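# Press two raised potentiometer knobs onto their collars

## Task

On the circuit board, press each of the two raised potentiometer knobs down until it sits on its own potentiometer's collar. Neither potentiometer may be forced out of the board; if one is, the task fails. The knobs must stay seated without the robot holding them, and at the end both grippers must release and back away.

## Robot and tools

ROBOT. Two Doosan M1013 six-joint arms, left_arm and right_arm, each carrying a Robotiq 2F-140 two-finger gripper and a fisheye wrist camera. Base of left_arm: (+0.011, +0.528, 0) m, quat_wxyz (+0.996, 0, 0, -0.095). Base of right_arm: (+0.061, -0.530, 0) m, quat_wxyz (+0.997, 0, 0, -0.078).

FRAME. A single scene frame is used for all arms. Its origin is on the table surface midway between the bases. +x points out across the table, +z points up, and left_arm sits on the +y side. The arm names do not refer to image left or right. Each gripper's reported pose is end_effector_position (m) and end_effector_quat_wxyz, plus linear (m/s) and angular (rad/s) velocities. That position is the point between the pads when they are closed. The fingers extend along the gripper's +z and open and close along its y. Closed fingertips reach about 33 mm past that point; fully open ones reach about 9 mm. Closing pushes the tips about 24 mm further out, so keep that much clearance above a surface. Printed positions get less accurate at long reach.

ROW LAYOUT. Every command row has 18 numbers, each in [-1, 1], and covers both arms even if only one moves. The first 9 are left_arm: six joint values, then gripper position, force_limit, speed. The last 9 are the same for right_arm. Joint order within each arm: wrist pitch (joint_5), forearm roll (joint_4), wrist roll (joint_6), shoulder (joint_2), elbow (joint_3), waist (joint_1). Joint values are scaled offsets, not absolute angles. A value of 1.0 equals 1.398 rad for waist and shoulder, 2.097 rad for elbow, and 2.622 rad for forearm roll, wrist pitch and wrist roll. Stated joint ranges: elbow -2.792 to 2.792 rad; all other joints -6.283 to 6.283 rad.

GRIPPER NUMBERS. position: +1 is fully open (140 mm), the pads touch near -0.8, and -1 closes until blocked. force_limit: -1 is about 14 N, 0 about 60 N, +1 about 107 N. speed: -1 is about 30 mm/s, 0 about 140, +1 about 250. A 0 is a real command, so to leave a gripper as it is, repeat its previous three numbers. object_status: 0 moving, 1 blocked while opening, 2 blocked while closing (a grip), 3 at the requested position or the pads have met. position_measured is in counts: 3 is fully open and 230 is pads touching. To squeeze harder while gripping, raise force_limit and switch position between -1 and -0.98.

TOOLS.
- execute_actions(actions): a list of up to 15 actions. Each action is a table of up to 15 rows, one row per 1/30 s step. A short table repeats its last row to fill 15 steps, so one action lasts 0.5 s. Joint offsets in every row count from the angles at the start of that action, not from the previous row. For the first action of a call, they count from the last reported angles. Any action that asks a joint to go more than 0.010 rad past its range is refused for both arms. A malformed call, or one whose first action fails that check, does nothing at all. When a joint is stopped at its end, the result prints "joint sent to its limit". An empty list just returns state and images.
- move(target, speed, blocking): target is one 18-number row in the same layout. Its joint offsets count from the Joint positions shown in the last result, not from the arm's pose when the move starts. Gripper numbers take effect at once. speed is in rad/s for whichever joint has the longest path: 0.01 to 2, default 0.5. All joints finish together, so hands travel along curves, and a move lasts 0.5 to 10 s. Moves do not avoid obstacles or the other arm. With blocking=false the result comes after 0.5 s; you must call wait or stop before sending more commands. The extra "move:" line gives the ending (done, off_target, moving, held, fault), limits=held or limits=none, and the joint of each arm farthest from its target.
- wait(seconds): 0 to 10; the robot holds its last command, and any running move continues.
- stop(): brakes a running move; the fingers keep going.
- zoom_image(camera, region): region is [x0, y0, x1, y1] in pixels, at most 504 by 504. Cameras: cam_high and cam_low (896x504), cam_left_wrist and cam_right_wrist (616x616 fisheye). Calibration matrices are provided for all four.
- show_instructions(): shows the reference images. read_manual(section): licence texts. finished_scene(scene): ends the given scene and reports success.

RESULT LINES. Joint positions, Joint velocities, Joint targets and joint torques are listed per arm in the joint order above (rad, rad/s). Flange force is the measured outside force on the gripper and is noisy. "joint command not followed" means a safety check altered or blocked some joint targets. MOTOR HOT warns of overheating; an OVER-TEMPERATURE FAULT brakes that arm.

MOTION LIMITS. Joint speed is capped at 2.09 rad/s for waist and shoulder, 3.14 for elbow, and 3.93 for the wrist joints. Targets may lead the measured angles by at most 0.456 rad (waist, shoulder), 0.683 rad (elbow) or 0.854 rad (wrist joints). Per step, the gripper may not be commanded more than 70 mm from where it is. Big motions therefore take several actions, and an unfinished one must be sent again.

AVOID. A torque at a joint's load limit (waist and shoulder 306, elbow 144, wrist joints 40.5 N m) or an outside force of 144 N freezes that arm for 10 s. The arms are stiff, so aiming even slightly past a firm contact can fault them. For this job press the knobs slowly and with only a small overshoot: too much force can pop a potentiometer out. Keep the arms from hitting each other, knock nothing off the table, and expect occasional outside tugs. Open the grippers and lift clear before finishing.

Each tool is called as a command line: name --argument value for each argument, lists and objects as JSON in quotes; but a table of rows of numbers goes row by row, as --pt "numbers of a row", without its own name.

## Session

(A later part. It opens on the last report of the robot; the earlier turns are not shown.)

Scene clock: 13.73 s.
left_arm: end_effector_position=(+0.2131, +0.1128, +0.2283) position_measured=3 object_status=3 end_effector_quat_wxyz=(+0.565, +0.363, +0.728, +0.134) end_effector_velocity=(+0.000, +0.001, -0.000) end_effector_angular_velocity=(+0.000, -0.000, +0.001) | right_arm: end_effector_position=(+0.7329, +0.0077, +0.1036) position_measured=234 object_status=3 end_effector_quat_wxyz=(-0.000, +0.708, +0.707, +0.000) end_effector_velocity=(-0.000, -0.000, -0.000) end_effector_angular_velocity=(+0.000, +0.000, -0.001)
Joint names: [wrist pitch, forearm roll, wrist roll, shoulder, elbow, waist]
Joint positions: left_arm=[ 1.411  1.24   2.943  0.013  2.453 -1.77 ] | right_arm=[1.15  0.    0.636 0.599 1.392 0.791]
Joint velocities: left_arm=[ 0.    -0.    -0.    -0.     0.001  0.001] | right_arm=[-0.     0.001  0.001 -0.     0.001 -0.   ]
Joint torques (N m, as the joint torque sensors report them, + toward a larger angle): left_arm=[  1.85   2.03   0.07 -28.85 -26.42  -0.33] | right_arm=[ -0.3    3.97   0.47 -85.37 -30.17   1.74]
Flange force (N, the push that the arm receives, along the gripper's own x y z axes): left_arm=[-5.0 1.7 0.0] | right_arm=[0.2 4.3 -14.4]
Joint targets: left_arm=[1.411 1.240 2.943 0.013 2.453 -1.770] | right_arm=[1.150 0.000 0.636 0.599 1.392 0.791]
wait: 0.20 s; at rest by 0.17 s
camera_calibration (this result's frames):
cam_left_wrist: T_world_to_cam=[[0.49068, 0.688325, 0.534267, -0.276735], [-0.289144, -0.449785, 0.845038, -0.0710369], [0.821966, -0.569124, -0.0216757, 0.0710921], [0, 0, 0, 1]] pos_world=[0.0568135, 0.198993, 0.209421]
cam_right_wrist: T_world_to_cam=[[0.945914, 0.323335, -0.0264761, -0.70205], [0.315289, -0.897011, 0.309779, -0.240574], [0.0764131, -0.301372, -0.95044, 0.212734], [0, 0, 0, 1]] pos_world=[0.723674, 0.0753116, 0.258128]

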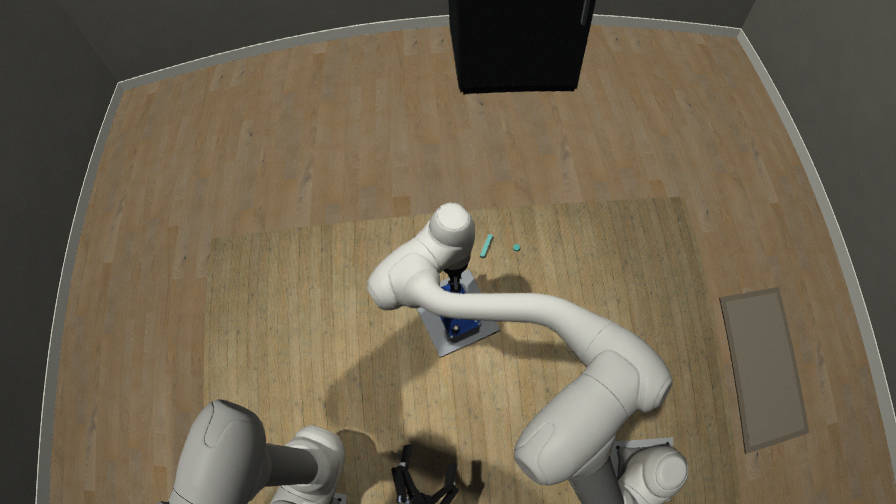

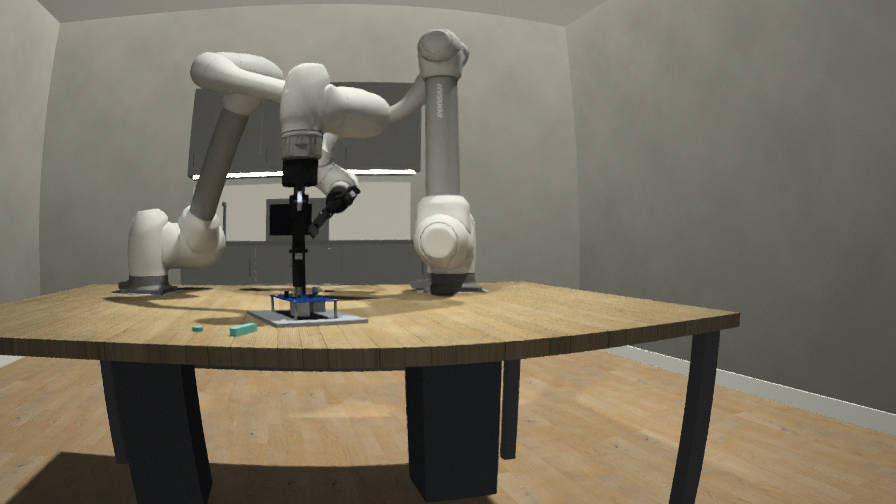

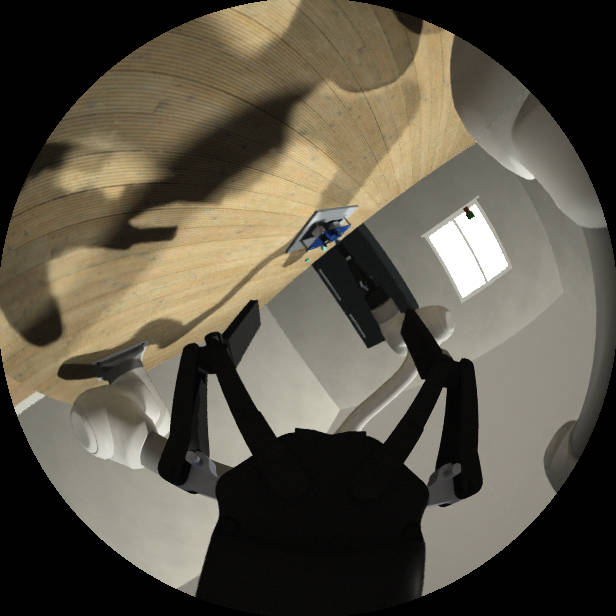

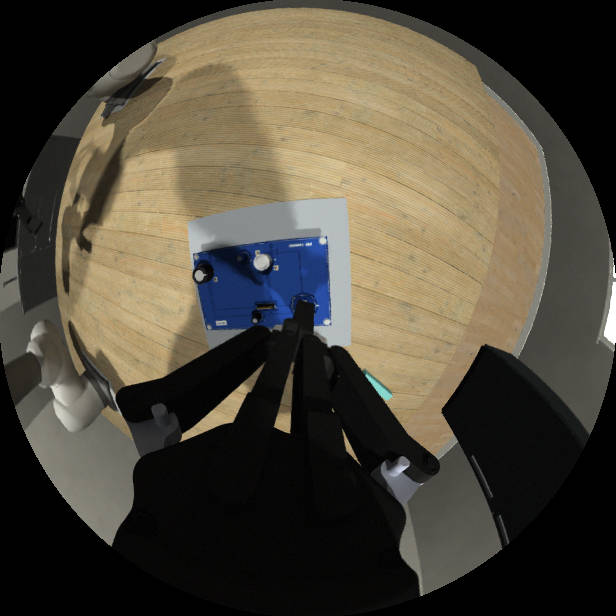

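move --target '[0,0,0,0,0,0,1,0,0, -0.00029,0,0,0.000232,0.000205,0,-1,0.5,1]' --speed 0.01

wait --seconds 0.2

Scene clock: 14.77 s.
left_arm: end_effector_position=(+0.2131, +0.1128, +0.2283) position_measured=3 object_status=3 end_effector_quat_wxyz=(+0.565, +0.363, +0.728, +0.134) end_effector_velocity=(+0.000, +0.001, -0.000) end_effector_angular_velocity=(+0.001, -0.000, +0.000) | right_arm: end_effector_position=(+0.7329, +0.0077, +0.1032) position_measured=234 object_status=3 end_effector_quat_wxyz=(-0.000, +0.708, +0.707, +0.000) end_effector_velocity=(+0.000, +0.001, -0.000) end_effector_angular_velocity=(+0.002, -0.000, -0.000)
Joint names: [wrist pitch, forearm roll, wrist roll, shoulder, elbow, waist]
Joint positions: left_arm=[ 1.411  1.24   2.943  0.013  2.453 -1.77 ] | right_arm=[1.149 0.    0.636 0.6   1.393 0.791]
Joint velocities: left_arm=[-0.    -0.    -0.    -0.     0.002  0.   ] | right_arm=[-0.001  0.001 -0.     0.    -0.    -0.   ]
Joint torques (N m, as the joint torque sensors report them, + toward a larger angle): left_arm=[  1.82   2.12  -0.05 -28.86 -26.31  -0.04] | right_arm=[ -0.68   3.79  -0.08 -83.66 -29.72   4.37]
Flange force (N, the push that the arm receives, along the gripper's own x y z axes): left_arm=[-4.9 1.4 -1.1] | right_arm=[-2.4 5.0 -16.5]
Joint targets: left_arm=[1.411 1.240 2.943 0.013 2.453 -1.770] | right_arm=[1.149 0.000 0.636 0.600 1.393 0.791]
move: done; limits=none; left_arm: farthest joint: the waist, 0.000 radians from its target (0.000 radians at the start); right_arm: farthest joint: the waist, 0.000 radians from its target (0.000 radians at the start)
camera_calibration (this result's frames):
cam_left_wrist: T_world_to_cam=[[0.49068, 0.688325, 0.534267, -0.276736], [-0.289144, -0.449786, 0.845038, -0.0710369], [0.821966, -0.569123, -0.0216756, 0.0710919], [0, 0, 0, 1]] pos_world=[0.0568136, 0.198993, 0.209421]
cam_right_wrist: T_world_to_cam=[[0.945915, 0.323335, -0.0264619, -0.702063], [0.315285, -0.897014, 0.309775, -0.240422], [0.0764245, -0.301364, -0.950441, 0.212267], [0, 0, 0, 1]] pos_world=[0.723671, 0.0753092, 0.257647]

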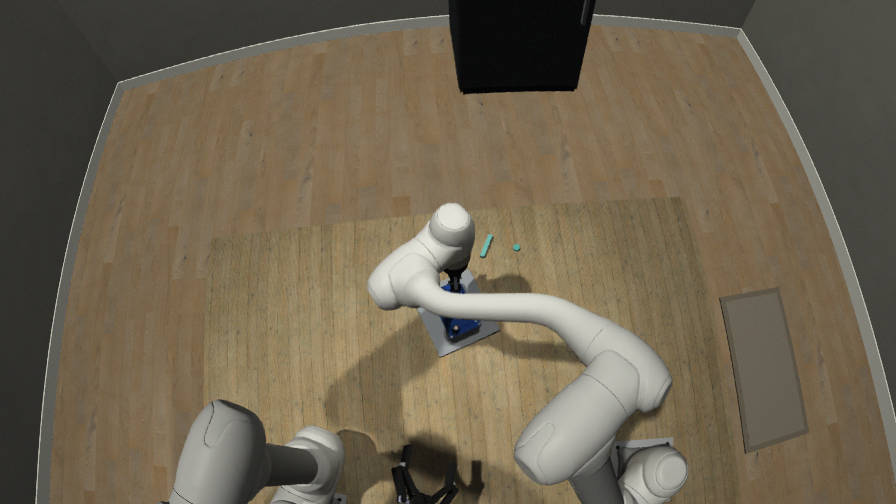

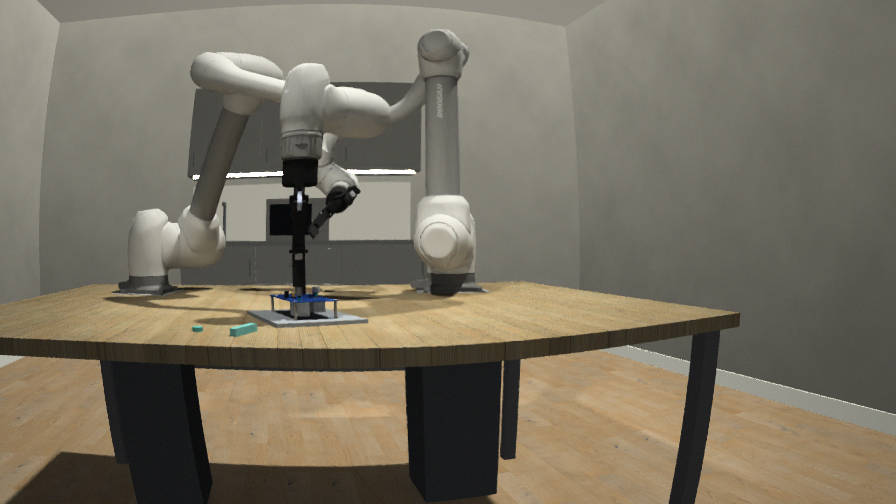

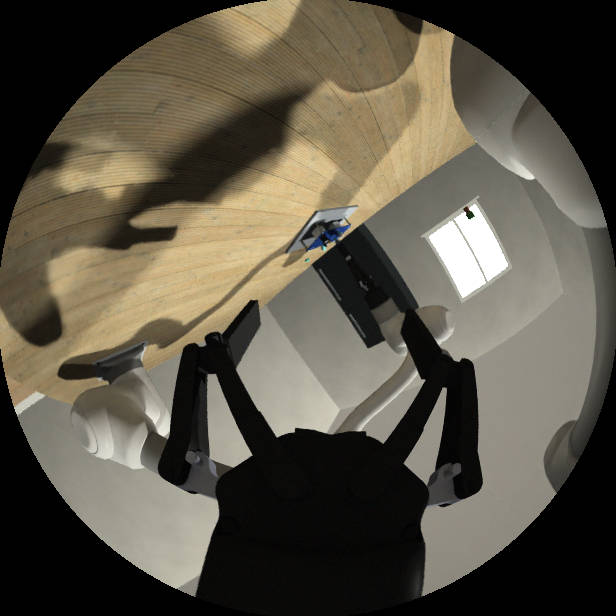

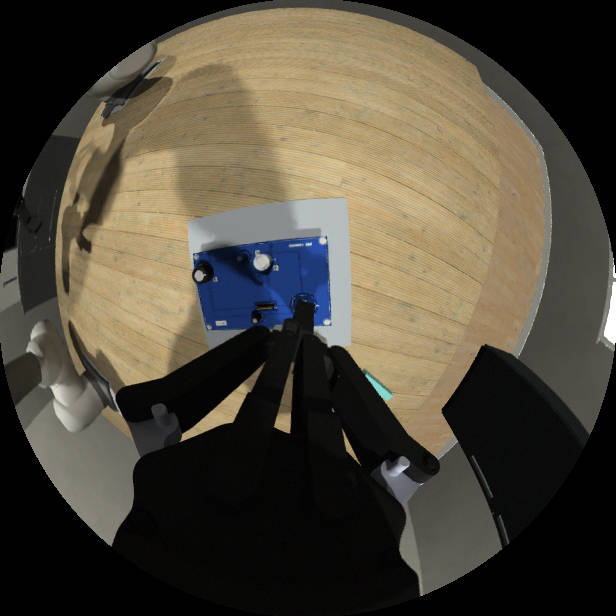

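Scene clock: 14.97 s.
left_arm: end_effector_position=(+0.2131, +0.1128, +0.2283) position_measured=3 object_status=3 end_effector_quat_wxyz=(+0.565, +0.363, +0.728, +0.134) end_effector_velocity=(+0.000, +0.001, +0.000) end_effector_angular_velocity=(+0.000, -0.001, +0.001) | right_arm: end_effector_position=(+0.7329, +0.0077, +0.1032) position_measured=234 object_status=3 end_effector_quat_wxyz=(-0.000, +0.708, +0.707, +0.000) end_effector_velocity=(-0.000, -0.000, -0.000) end_effector_angular_velocity=(-0.000, +0.000, +0.000)
Joint names: [wrist pitch, forearm roll, wrist roll, shoulder, elbow, waist]
Joint positions: left_arm=[ 1.411  1.24   2.943  0.013  2.453 -1.77 ] | right_arm=[1.149 0.    0.636 0.6   1.393 0.791]
Joint velocities: left_arm=[ 0.002  0.    -0.    -0.     0.001  0.   ] | right_arm=[ 0.  0. -0.  0.  0.  0.]
Joint torques (N m, as the joint torque sensors report them, + toward a larger angle): left_arm=[  1.88   2.    -0.01 -28.31 -25.89  -0.1 ] | right_arm=[ -0.33   4.22   0.18 -83.31 -30.31  -1.27]
Flange force (N, the push that the arm receives, along the gripper's own x y z axes): left_arm=[-5.8 2.4 -1.0] | right_arm=[1.2 -0.6 -15.8]
Joint targets: left_arm=[1.411 1.240 2.943 0.013 2.453 -1.770] | right_arm=[1.149 0.000 0.636 0.600 1.393 0.791]
wait: 0.20 s; at rest by 0.17 s
camera_calibration (this result's frames):
cam_left_wrist: T_world_to_cam=[[0.49068, 0.688325, 0.534267, -0.276736], [-0.289144, -0.449786, 0.845038, -0.0710369], [0.821967, -0.569123, -0.0216756, 0.0710919], [0, 0, 0, 1]] pos_world=[0.0568135, 0.198993, 0.209421]
cam_right_wrist: T_world_to_cam=[[0.945914, 0.323335, -0.0264667, -0.702062], [0.315287, -0.897013, 0.309777, -0.24042], [0.0764206, -0.301367, -0.950441, 0.212257], [0, 0, 0, 1]] pos_world=[0.723671, 0.0753088, 0.257633]

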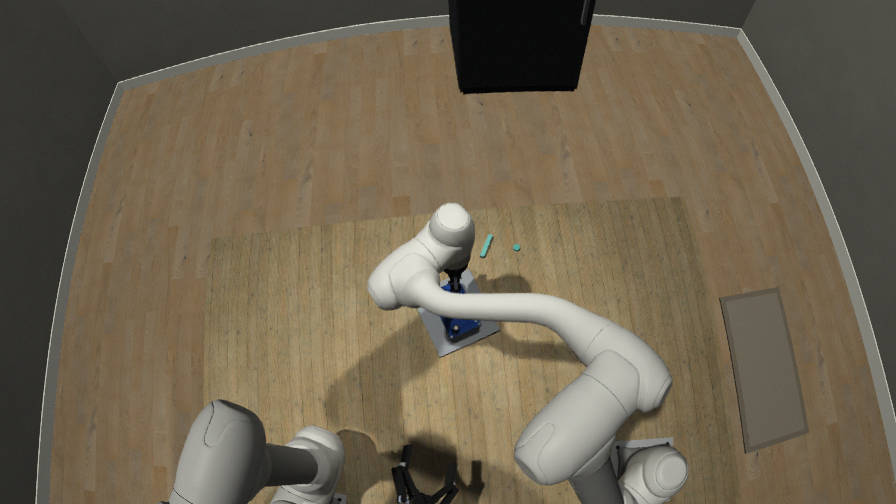

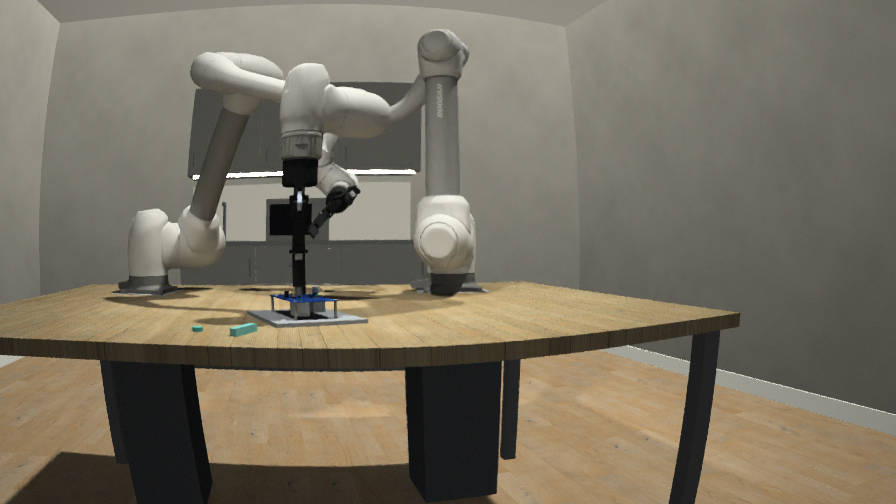

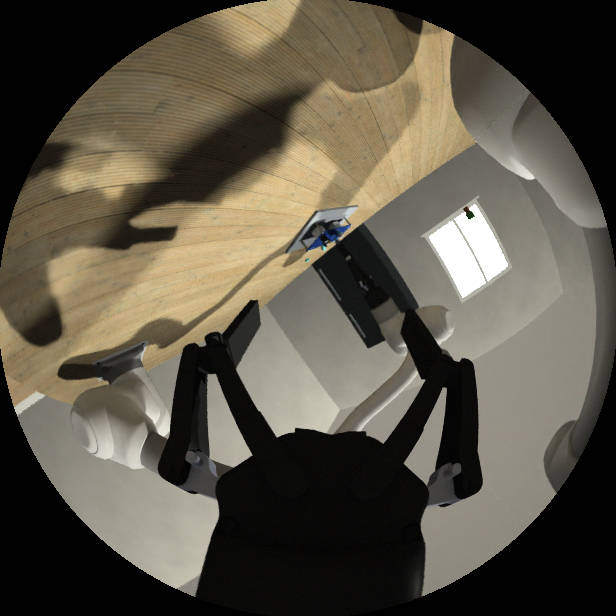

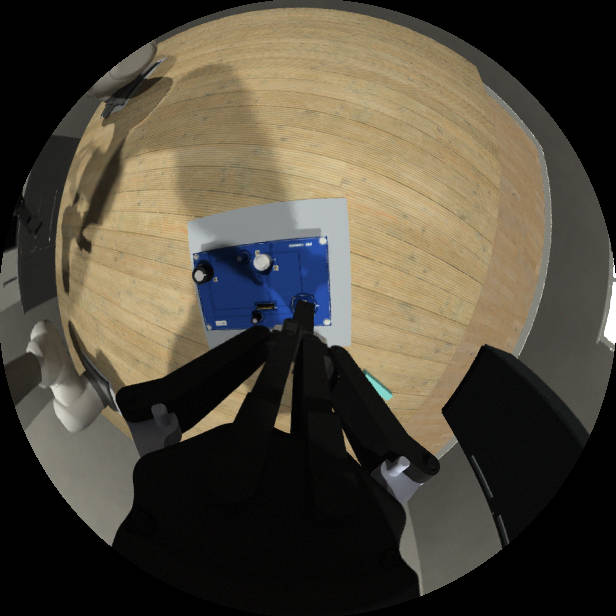

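move --target '[0,0,0,0,0,0,1,0,0, -0.00029,0,0,0.000232,0.000205,0,-1,0.5,1]' --speed 0.01

wait --seconds 0.2

zoom_image --camera "cam_low" --region '[288, 280, 324, 304]'

Scene clock: 15.77 s.
left_arm: end_effector_position=(+0.2131, +0.1128, +0.2283) position_measured=3 object_status=3 end_effector_quat_wxyz=(+0.565, +0.363, +0.728, +0.134) end_effector_velocity=(+0.000, +0.001, -0.001) end_effector_angular_velocity=(+0.001, +0.000, -0.001) | right_arm: end_effector_position=(+0.7329, +0.0077, +0.1027) position_measured=234 object_status=3 end_effector_quat_wxyz=(-0.000, +0.708, +0.707, +0.000) end_effector_velocity=(+0.000, +0.000, +0.000) end_effector_angular_velocity=(+0.000, -0.000, +0.002)
Joint names: [wrist pitch, forearm roll, wrist roll, shoulder, elbow, waist]
Joint positions: left_arm=[ 1.411  1.24   2.943  0.013  2.453 -1.77 ] | right_arm=[1.148 0.    0.636 0.6   1.393 0.791]
Joint velocities: left_arm=[-0.001 -0.     0.    -0.     0.002  0.   ] | right_arm=[-0.     0.    -0.002  0.    -0.     0.   ]
Joint torques (N m, as the joint torque sensors report them, + toward a larger angle): left_arm=[  1.74   2.03   0.   -29.2  -26.49  -0.22] | right_arm=[ -0.63   4.05   0.02 -83.06 -29.55   4.92]
Flange force (N, the push that the arm receives, along the gripper's own x y z axes): left_arm=[-4.5 0.8 -0.3] | right_arm=[-3.3 4.9 -17.0]
Joint targets: left_arm=[1.411 1.240 2.943 0.013 2.453 -1.770] | right_arm=[1.148 0.000 0.636 0.600 1.393 0.791]
move: done; limits=none; left_arm: farthest joint: the waist, 0.000 radians from its target (0.000 radians at the start); right_arm: farthest joint: the shoulder, 0.001 radians from its target (0.001 radians at the start)
camera_calibration (this result's frames):
cam_left_wrist: T_world_to_cam=[[0.49068, 0.688325, 0.534267, -0.276736], [-0.289144, -0.449786, 0.845038, -0.0710369], [0.821966, -0.569123, -0.0216759, 0.0710921], [0, 0, 0, 1]] pos_world=[0.0568135, 0.198993, 0.209421]
cam_right_wrist: T_world_to_cam=[[0.945915, 0.323335, -0.0264521, -0.702075], [0.315283, -0.897016, 0.309773, -0.240268], [0.0764323, -0.301358, -0.950443, 0.211791], [0, 0, 0, 1]] pos_world=[0.723667, 0.0753064, 0.257152]

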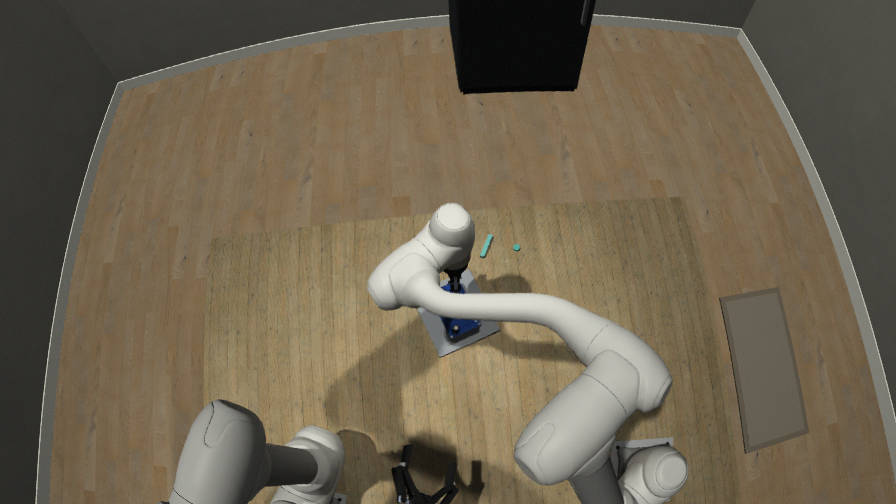

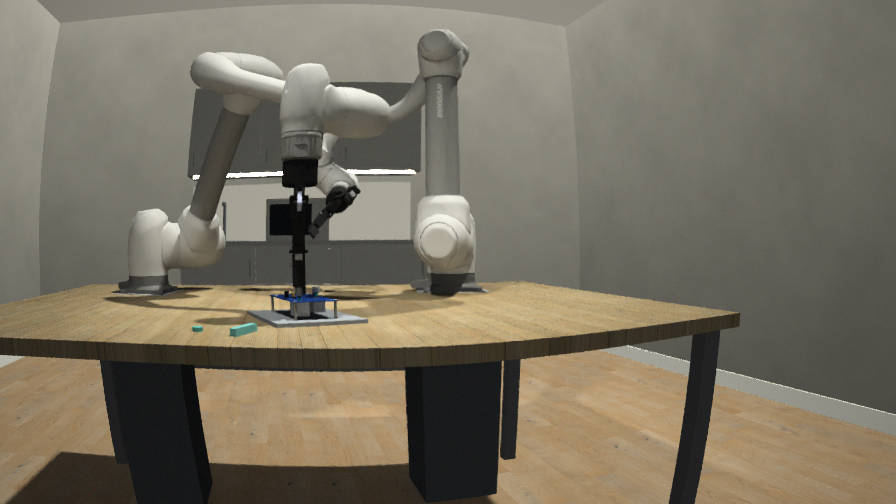

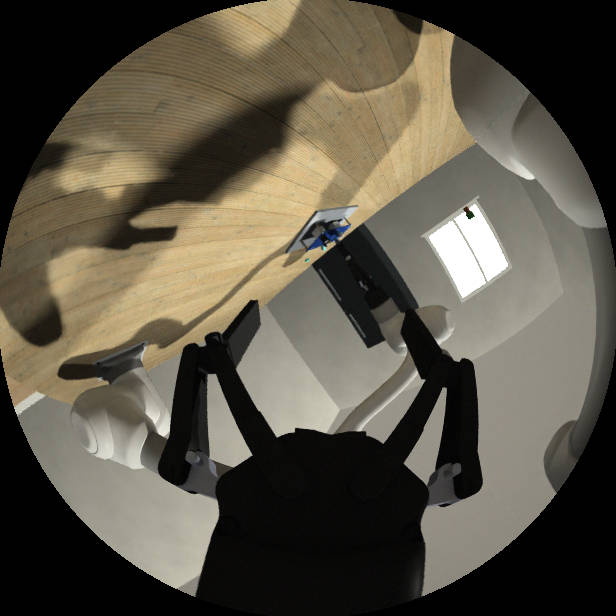

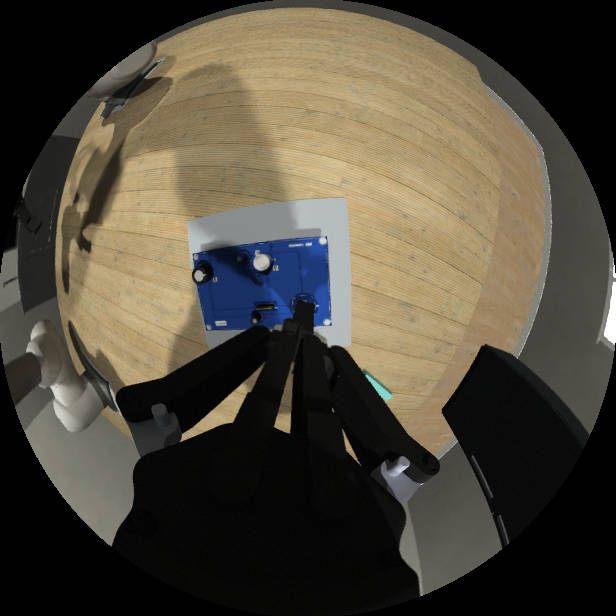

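Scene clock: 15.97 s.
left_arm: end_effector_position=(+0.2131, +0.1128, +0.2283) position_measured=3 object_status=3 end_effector_quat_wxyz=(+0.565, +0.363, +0.728, +0.134) end_effector_velocity=(+0.001, +0.000, +0.001) end_effector_angular_velocity=(-0.002, -0.000, +0.002) | right_arm: end_effector_position=(+0.7329, +0.0077, +0.1027) position_measured=234 object_status=3 end_effector_quat_wxyz=(-0.000, +0.708, +0.707, +0.000) end_effector_velocity=(+0.000, +0.000, +0.000) end_effector_angular_velocity=(+0.000, -0.000, -0.000)
Joint names: [wrist pitch, forearm roll, wrist roll, shoulder, elbow, waist]
Joint positions: left_arm=[ 1.411  1.24   2.943  0.013  2.453 -1.77 ] | right_arm=[1.148 0.    0.636 0.6   1.393 0.791]
Joint velocities: left_arm=[ 0.001 -0.    -0.001 -0.001 -0.001  0.002] | right_arm=[ 0.     0.    -0.     0.    -0.001  0.   ]
Joint torques (N m, as the joint torque sensors report them, + toward a larger angle): left_arm=[  1.85   1.84   0.07 -28.51 -26.25   0.23] | right_arm=[ -0.59   4.08  -0.16 -79.33 -29.46   0.98]
Flange force (N, the push that the arm receives, along the gripper's own x y z axes): left_arm=[-5.0 2.5 -1.2] | right_arm=[-2.9 -2.0 -19.5]
Joint targets: left_arm=[1.411 1.240 2.943 0.013 2.453 -1.770] | right_arm=[1.148 0.000 0.636 0.600 1.393 0.791]
wait: 0.20 s; at rest by 0.17 s
camera_calibration (this result's frames):
cam_left_wrist: T_world_to_cam=[[0.49068, 0.688325, 0.534267, -0.276736], [-0.289144, -0.449785, 0.845038, -0.071037], [0.821966, -0.569123, -0.0216755, 0.0710919], [0, 0, 0, 1]] pos_world=[0.0568135, 0.198993, 0.209421]
cam_right_wrist: T_world_to_cam=[[0.945915, 0.323335, -0.0264573, -0.702073], [0.315284, -0.897015, 0.309774, -0.240265], [0.076428, -0.301361, -0.950442, 0.211781], [0, 0, 0, 1]] pos_world=[0.723667, 0.0753058, 0.257139]

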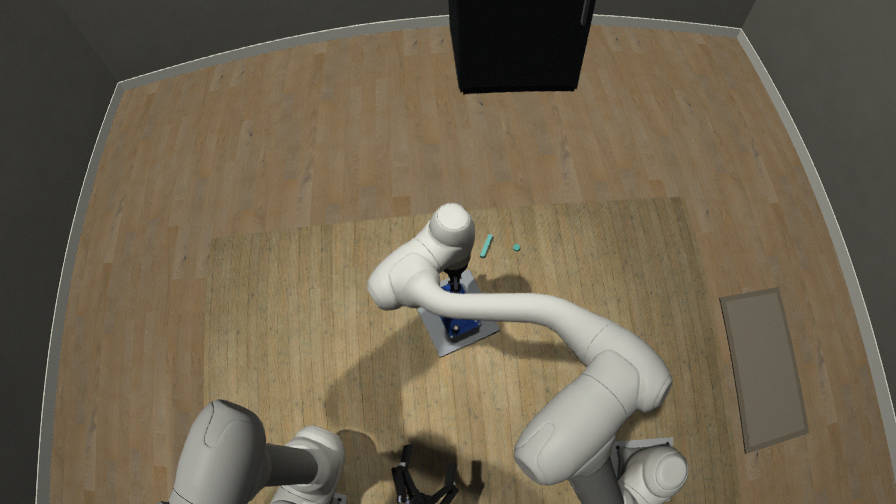

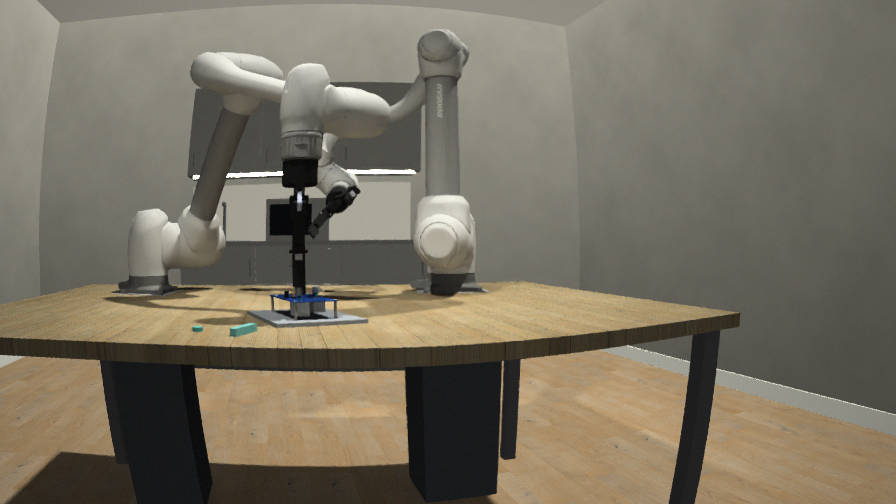

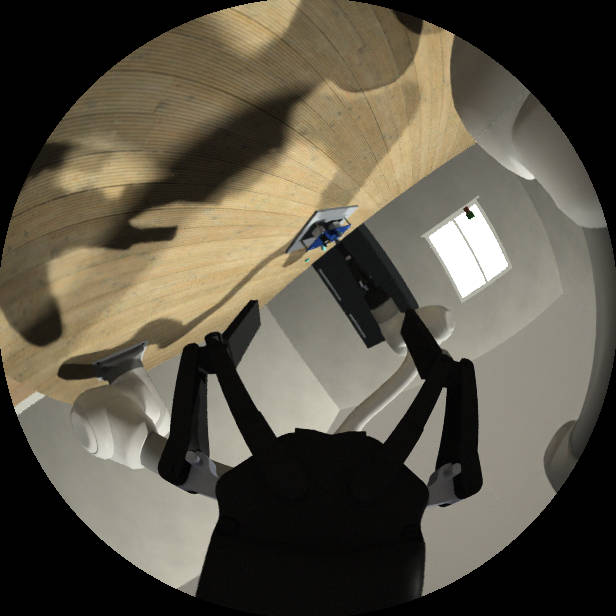

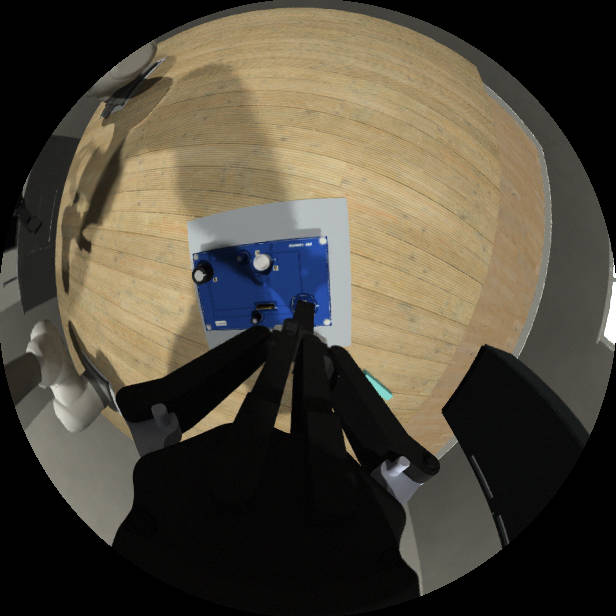

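Region (288, 280, 324, 304) of cam_low's 896x504 image, scaled by 14.000, with more detail than that image has.

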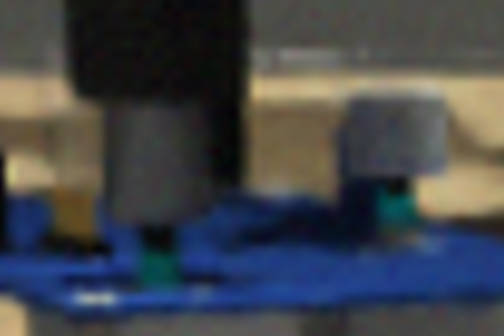

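move --target '[0,0,0,0,0,0,1,0,0, -0.00023,0,0,0.000186,0.000164,0,-1,0.5,1]' --speed 0.01

wait --seconds 0.2

Scene clock: 16.97 s.
left_arm: end_effector_position=(+0.2131, +0.1128, +0.2283) position_measured=3 object_status=3 end_effector_quat_wxyz=(+0.565, +0.363, +0.728, +0.134) end_effector_velocity=(-0.000, +0.000, -0.000) end_effector_angular_velocity=(+0.000, +0.001, -0.001) | right_arm: end_effector_position=(+0.7329, +0.0077, +0.1023) position_measured=234 object_status=3 end_effector_quat_wxyz=(-0.000, +0.708, +0.707, +0.000) end_effector_velocity=(+0.000, -0.001, -0.000) end_effector_angular_velocity=(-0.002, -0.001, +0.000)
Joint names: [wrist pitch, forearm roll, wrist roll, shoulder, elbow, waist]
Joint positions: left_arm=[ 1.411  1.24   2.943  0.013  2.453 -1.77 ] | right_arm=[1.147 0.    0.636 0.6   1.394 0.791]
Joint velocities: left_arm=[-0.001  0.    -0.    -0.001  0.001 -0.   ] | right_arm=[ 0.    -0.002  0.     0.     0.    -0.   ]
Joint torques (N m, as the joint torque sensors report them, + toward a larger angle): left_arm=[  1.93   1.97   0.   -29.44 -26.3   -1.41] | right_arm=[ -0.72   3.94   0.08 -81.8  -27.97   0.78]
Flange force (N, the push that the arm receives, along the gripper's own x y z axes): left_arm=[-6.0 0.5 3.4] | right_arm=[1.8 3.9 -19.3]
Joint targets: left_arm=[1.411 1.240 2.943 0.013 2.453 -1.770] | right_arm=[1.147 0.000 0.636 0.600 1.394 0.791]
move: done; limits=none; left_arm: farthest joint: the waist, 0.000 radians from its target (0.000 radians at the start); right_arm: farthest joint: the waist, 0.000 radians from its target (0.000 radians at the start)
camera_calibration (this result's frames):
cam_left_wrist: T_world_to_cam=[[0.49068, 0.688325, 0.534267, -0.276735], [-0.289144, -0.449785, 0.845038, -0.0710369], [0.821966, -0.569124, -0.0216757, 0.0710921], [0, 0, 0, 1]] pos_world=[0.0568135, 0.198993, 0.209421]
cam_right_wrist: T_world_to_cam=[[0.945915, 0.323335, -0.0264509, -0.70208], [0.315282, -0.897016, 0.309772, -0.240145], [0.0764334, -0.301358, -0.950443, 0.211411], [0, 0, 0, 1]] pos_world=[0.723663, 0.0753033, 0.256753]

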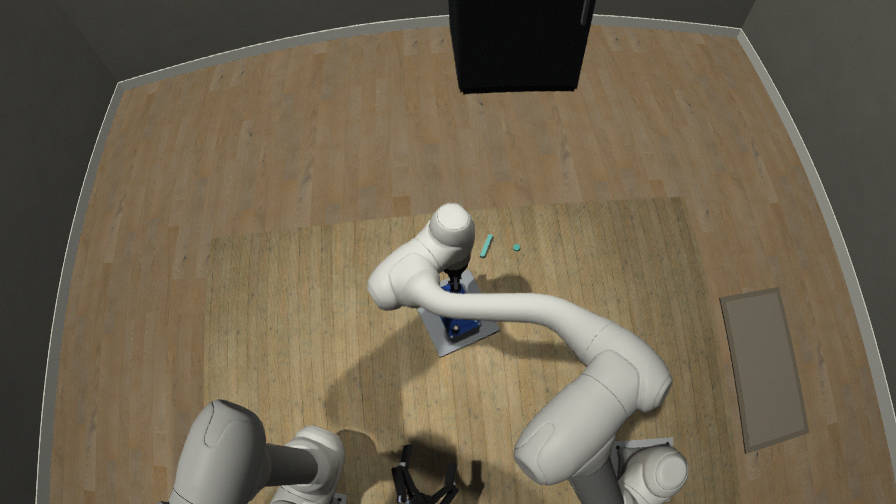

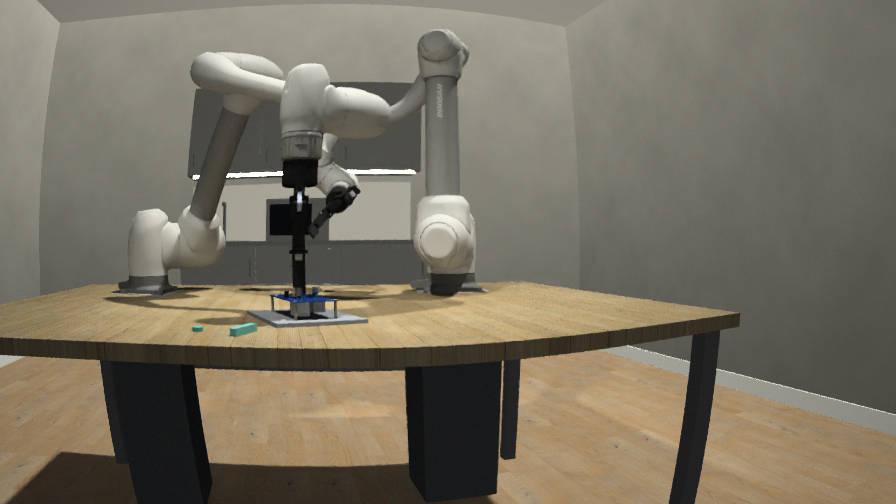

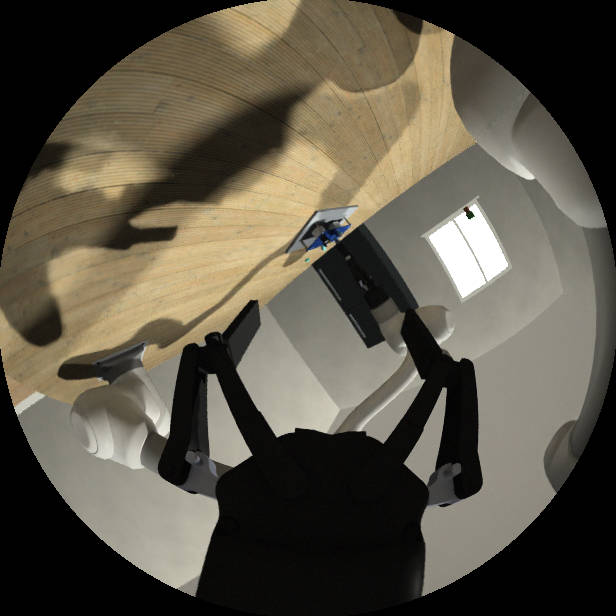

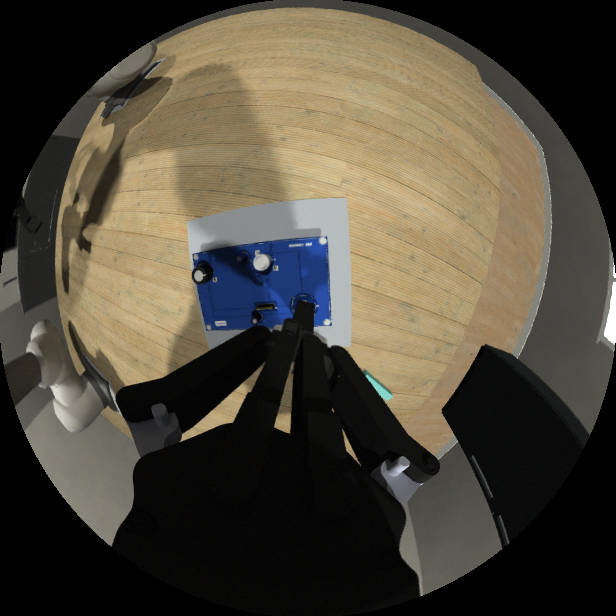

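Scene clock: 17.17 s.
left_arm: end_effector_position=(+0.2131, +0.1128, +0.2283) position_measured=3 object_status=3 end_effector_quat_wxyz=(+0.565, +0.363, +0.728, +0.134) end_effector_velocity=(+0.000, -0.000, +0.000) end_effector_angular_velocity=(-0.000, -0.000, +0.001) | right_arm: end_effector_position=(+0.7329, +0.0077, +0.1023) position_measured=234 object_status=3 end_effector_quat_wxyz=(-0.000, +0.708, +0.707, +0.000) end_effector_velocity=(+0.000, +0.000, +0.000) end_effector_angular_velocity=(+0.001, -0.001, +0.001)
Joint names: [wrist pitch, forearm roll, wrist roll, shoulder, elbow, waist]
Joint positions: left_arm=[ 1.411  1.24   2.943  0.013  2.453 -1.77 ] | right_arm=[1.147 0.    0.636 0.6   1.394 0.791]
Joint velocities: left_arm=[ 0.     0.     0.    -0.    -0.001  0.001] | right_arm=[-0.001 -0.    -0.     0.    -0.     0.   ]
Joint torques (N m, as the joint torque sensors report them, + toward a larger angle): left_arm=[  1.77   1.93  -0.04 -28.36 -26.27  -1.3 ] | right_arm=[ -0.53   4.03  -0.22 -85.68 -28.13   1.46]
Flange force (N, the push that the arm receives, along the gripper's own x y z axes): left_arm=[-6.7 2.7 2.3] | right_arm=[4.7 8.1 -16.3]
Joint targets: left_arm=[1.411 1.240 2.943 0.013 2.453 -1.770] | right_arm=[1.147 0.000 0.636 0.600 1.394 0.791]
wait: 0.20 s; at rest by 0.17 s
camera_calibration (this result's frames):
cam_left_wrist: T_world_to_cam=[[0.49068, 0.688325, 0.534267, -0.276736], [-0.289144, -0.449785, 0.845038, -0.071037], [0.821966, -0.569123, -0.0216757, 0.0710919], [0, 0, 0, 1]] pos_world=[0.0568135, 0.198993, 0.209421]
cam_right_wrist: T_world_to_cam=[[0.945915, 0.323335, -0.0264551, -0.702079], [0.315283, -0.897015, 0.309773, -0.240143], [0.0764299, -0.30136, -0.950442, 0.211403], [0, 0, 0, 1]] pos_world=[0.723663, 0.0753029, 0.256743]

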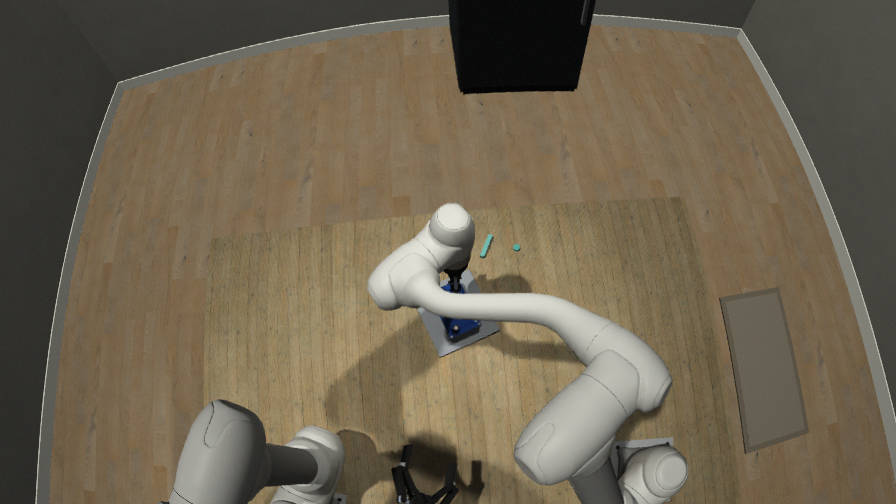

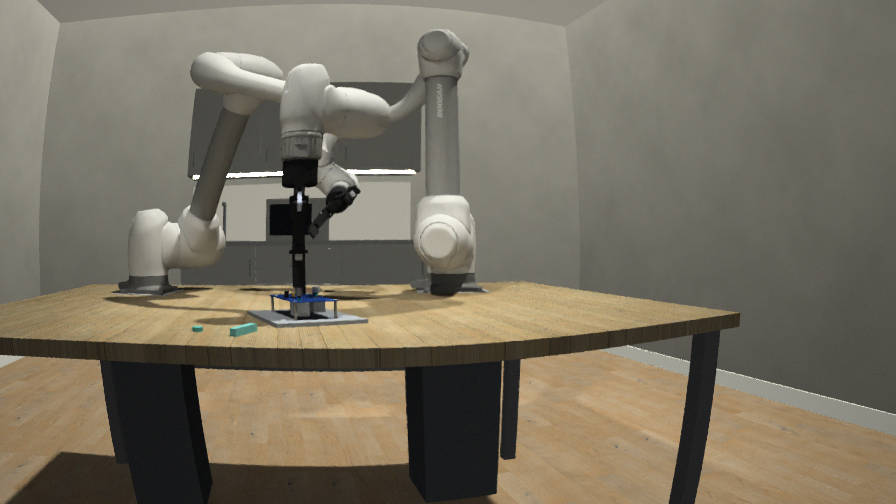

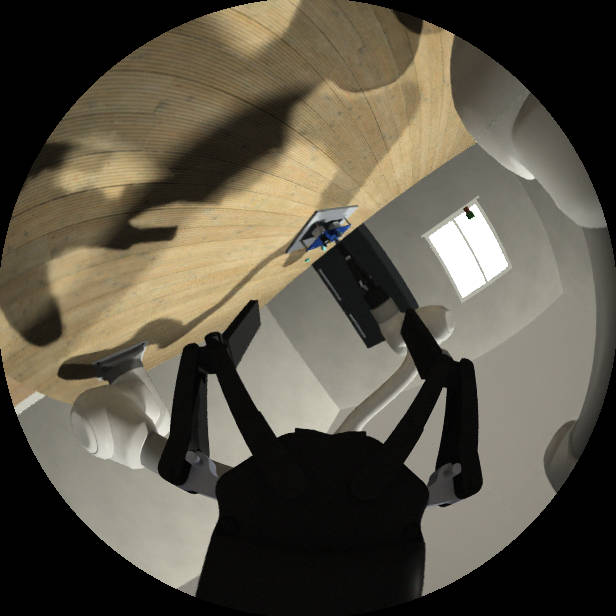

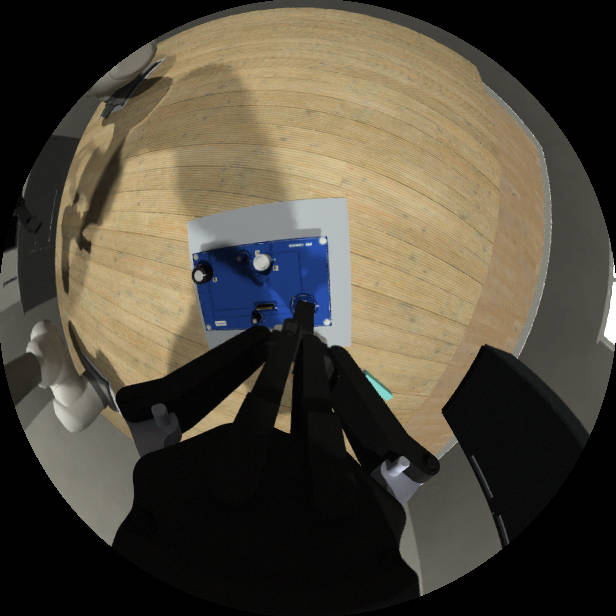

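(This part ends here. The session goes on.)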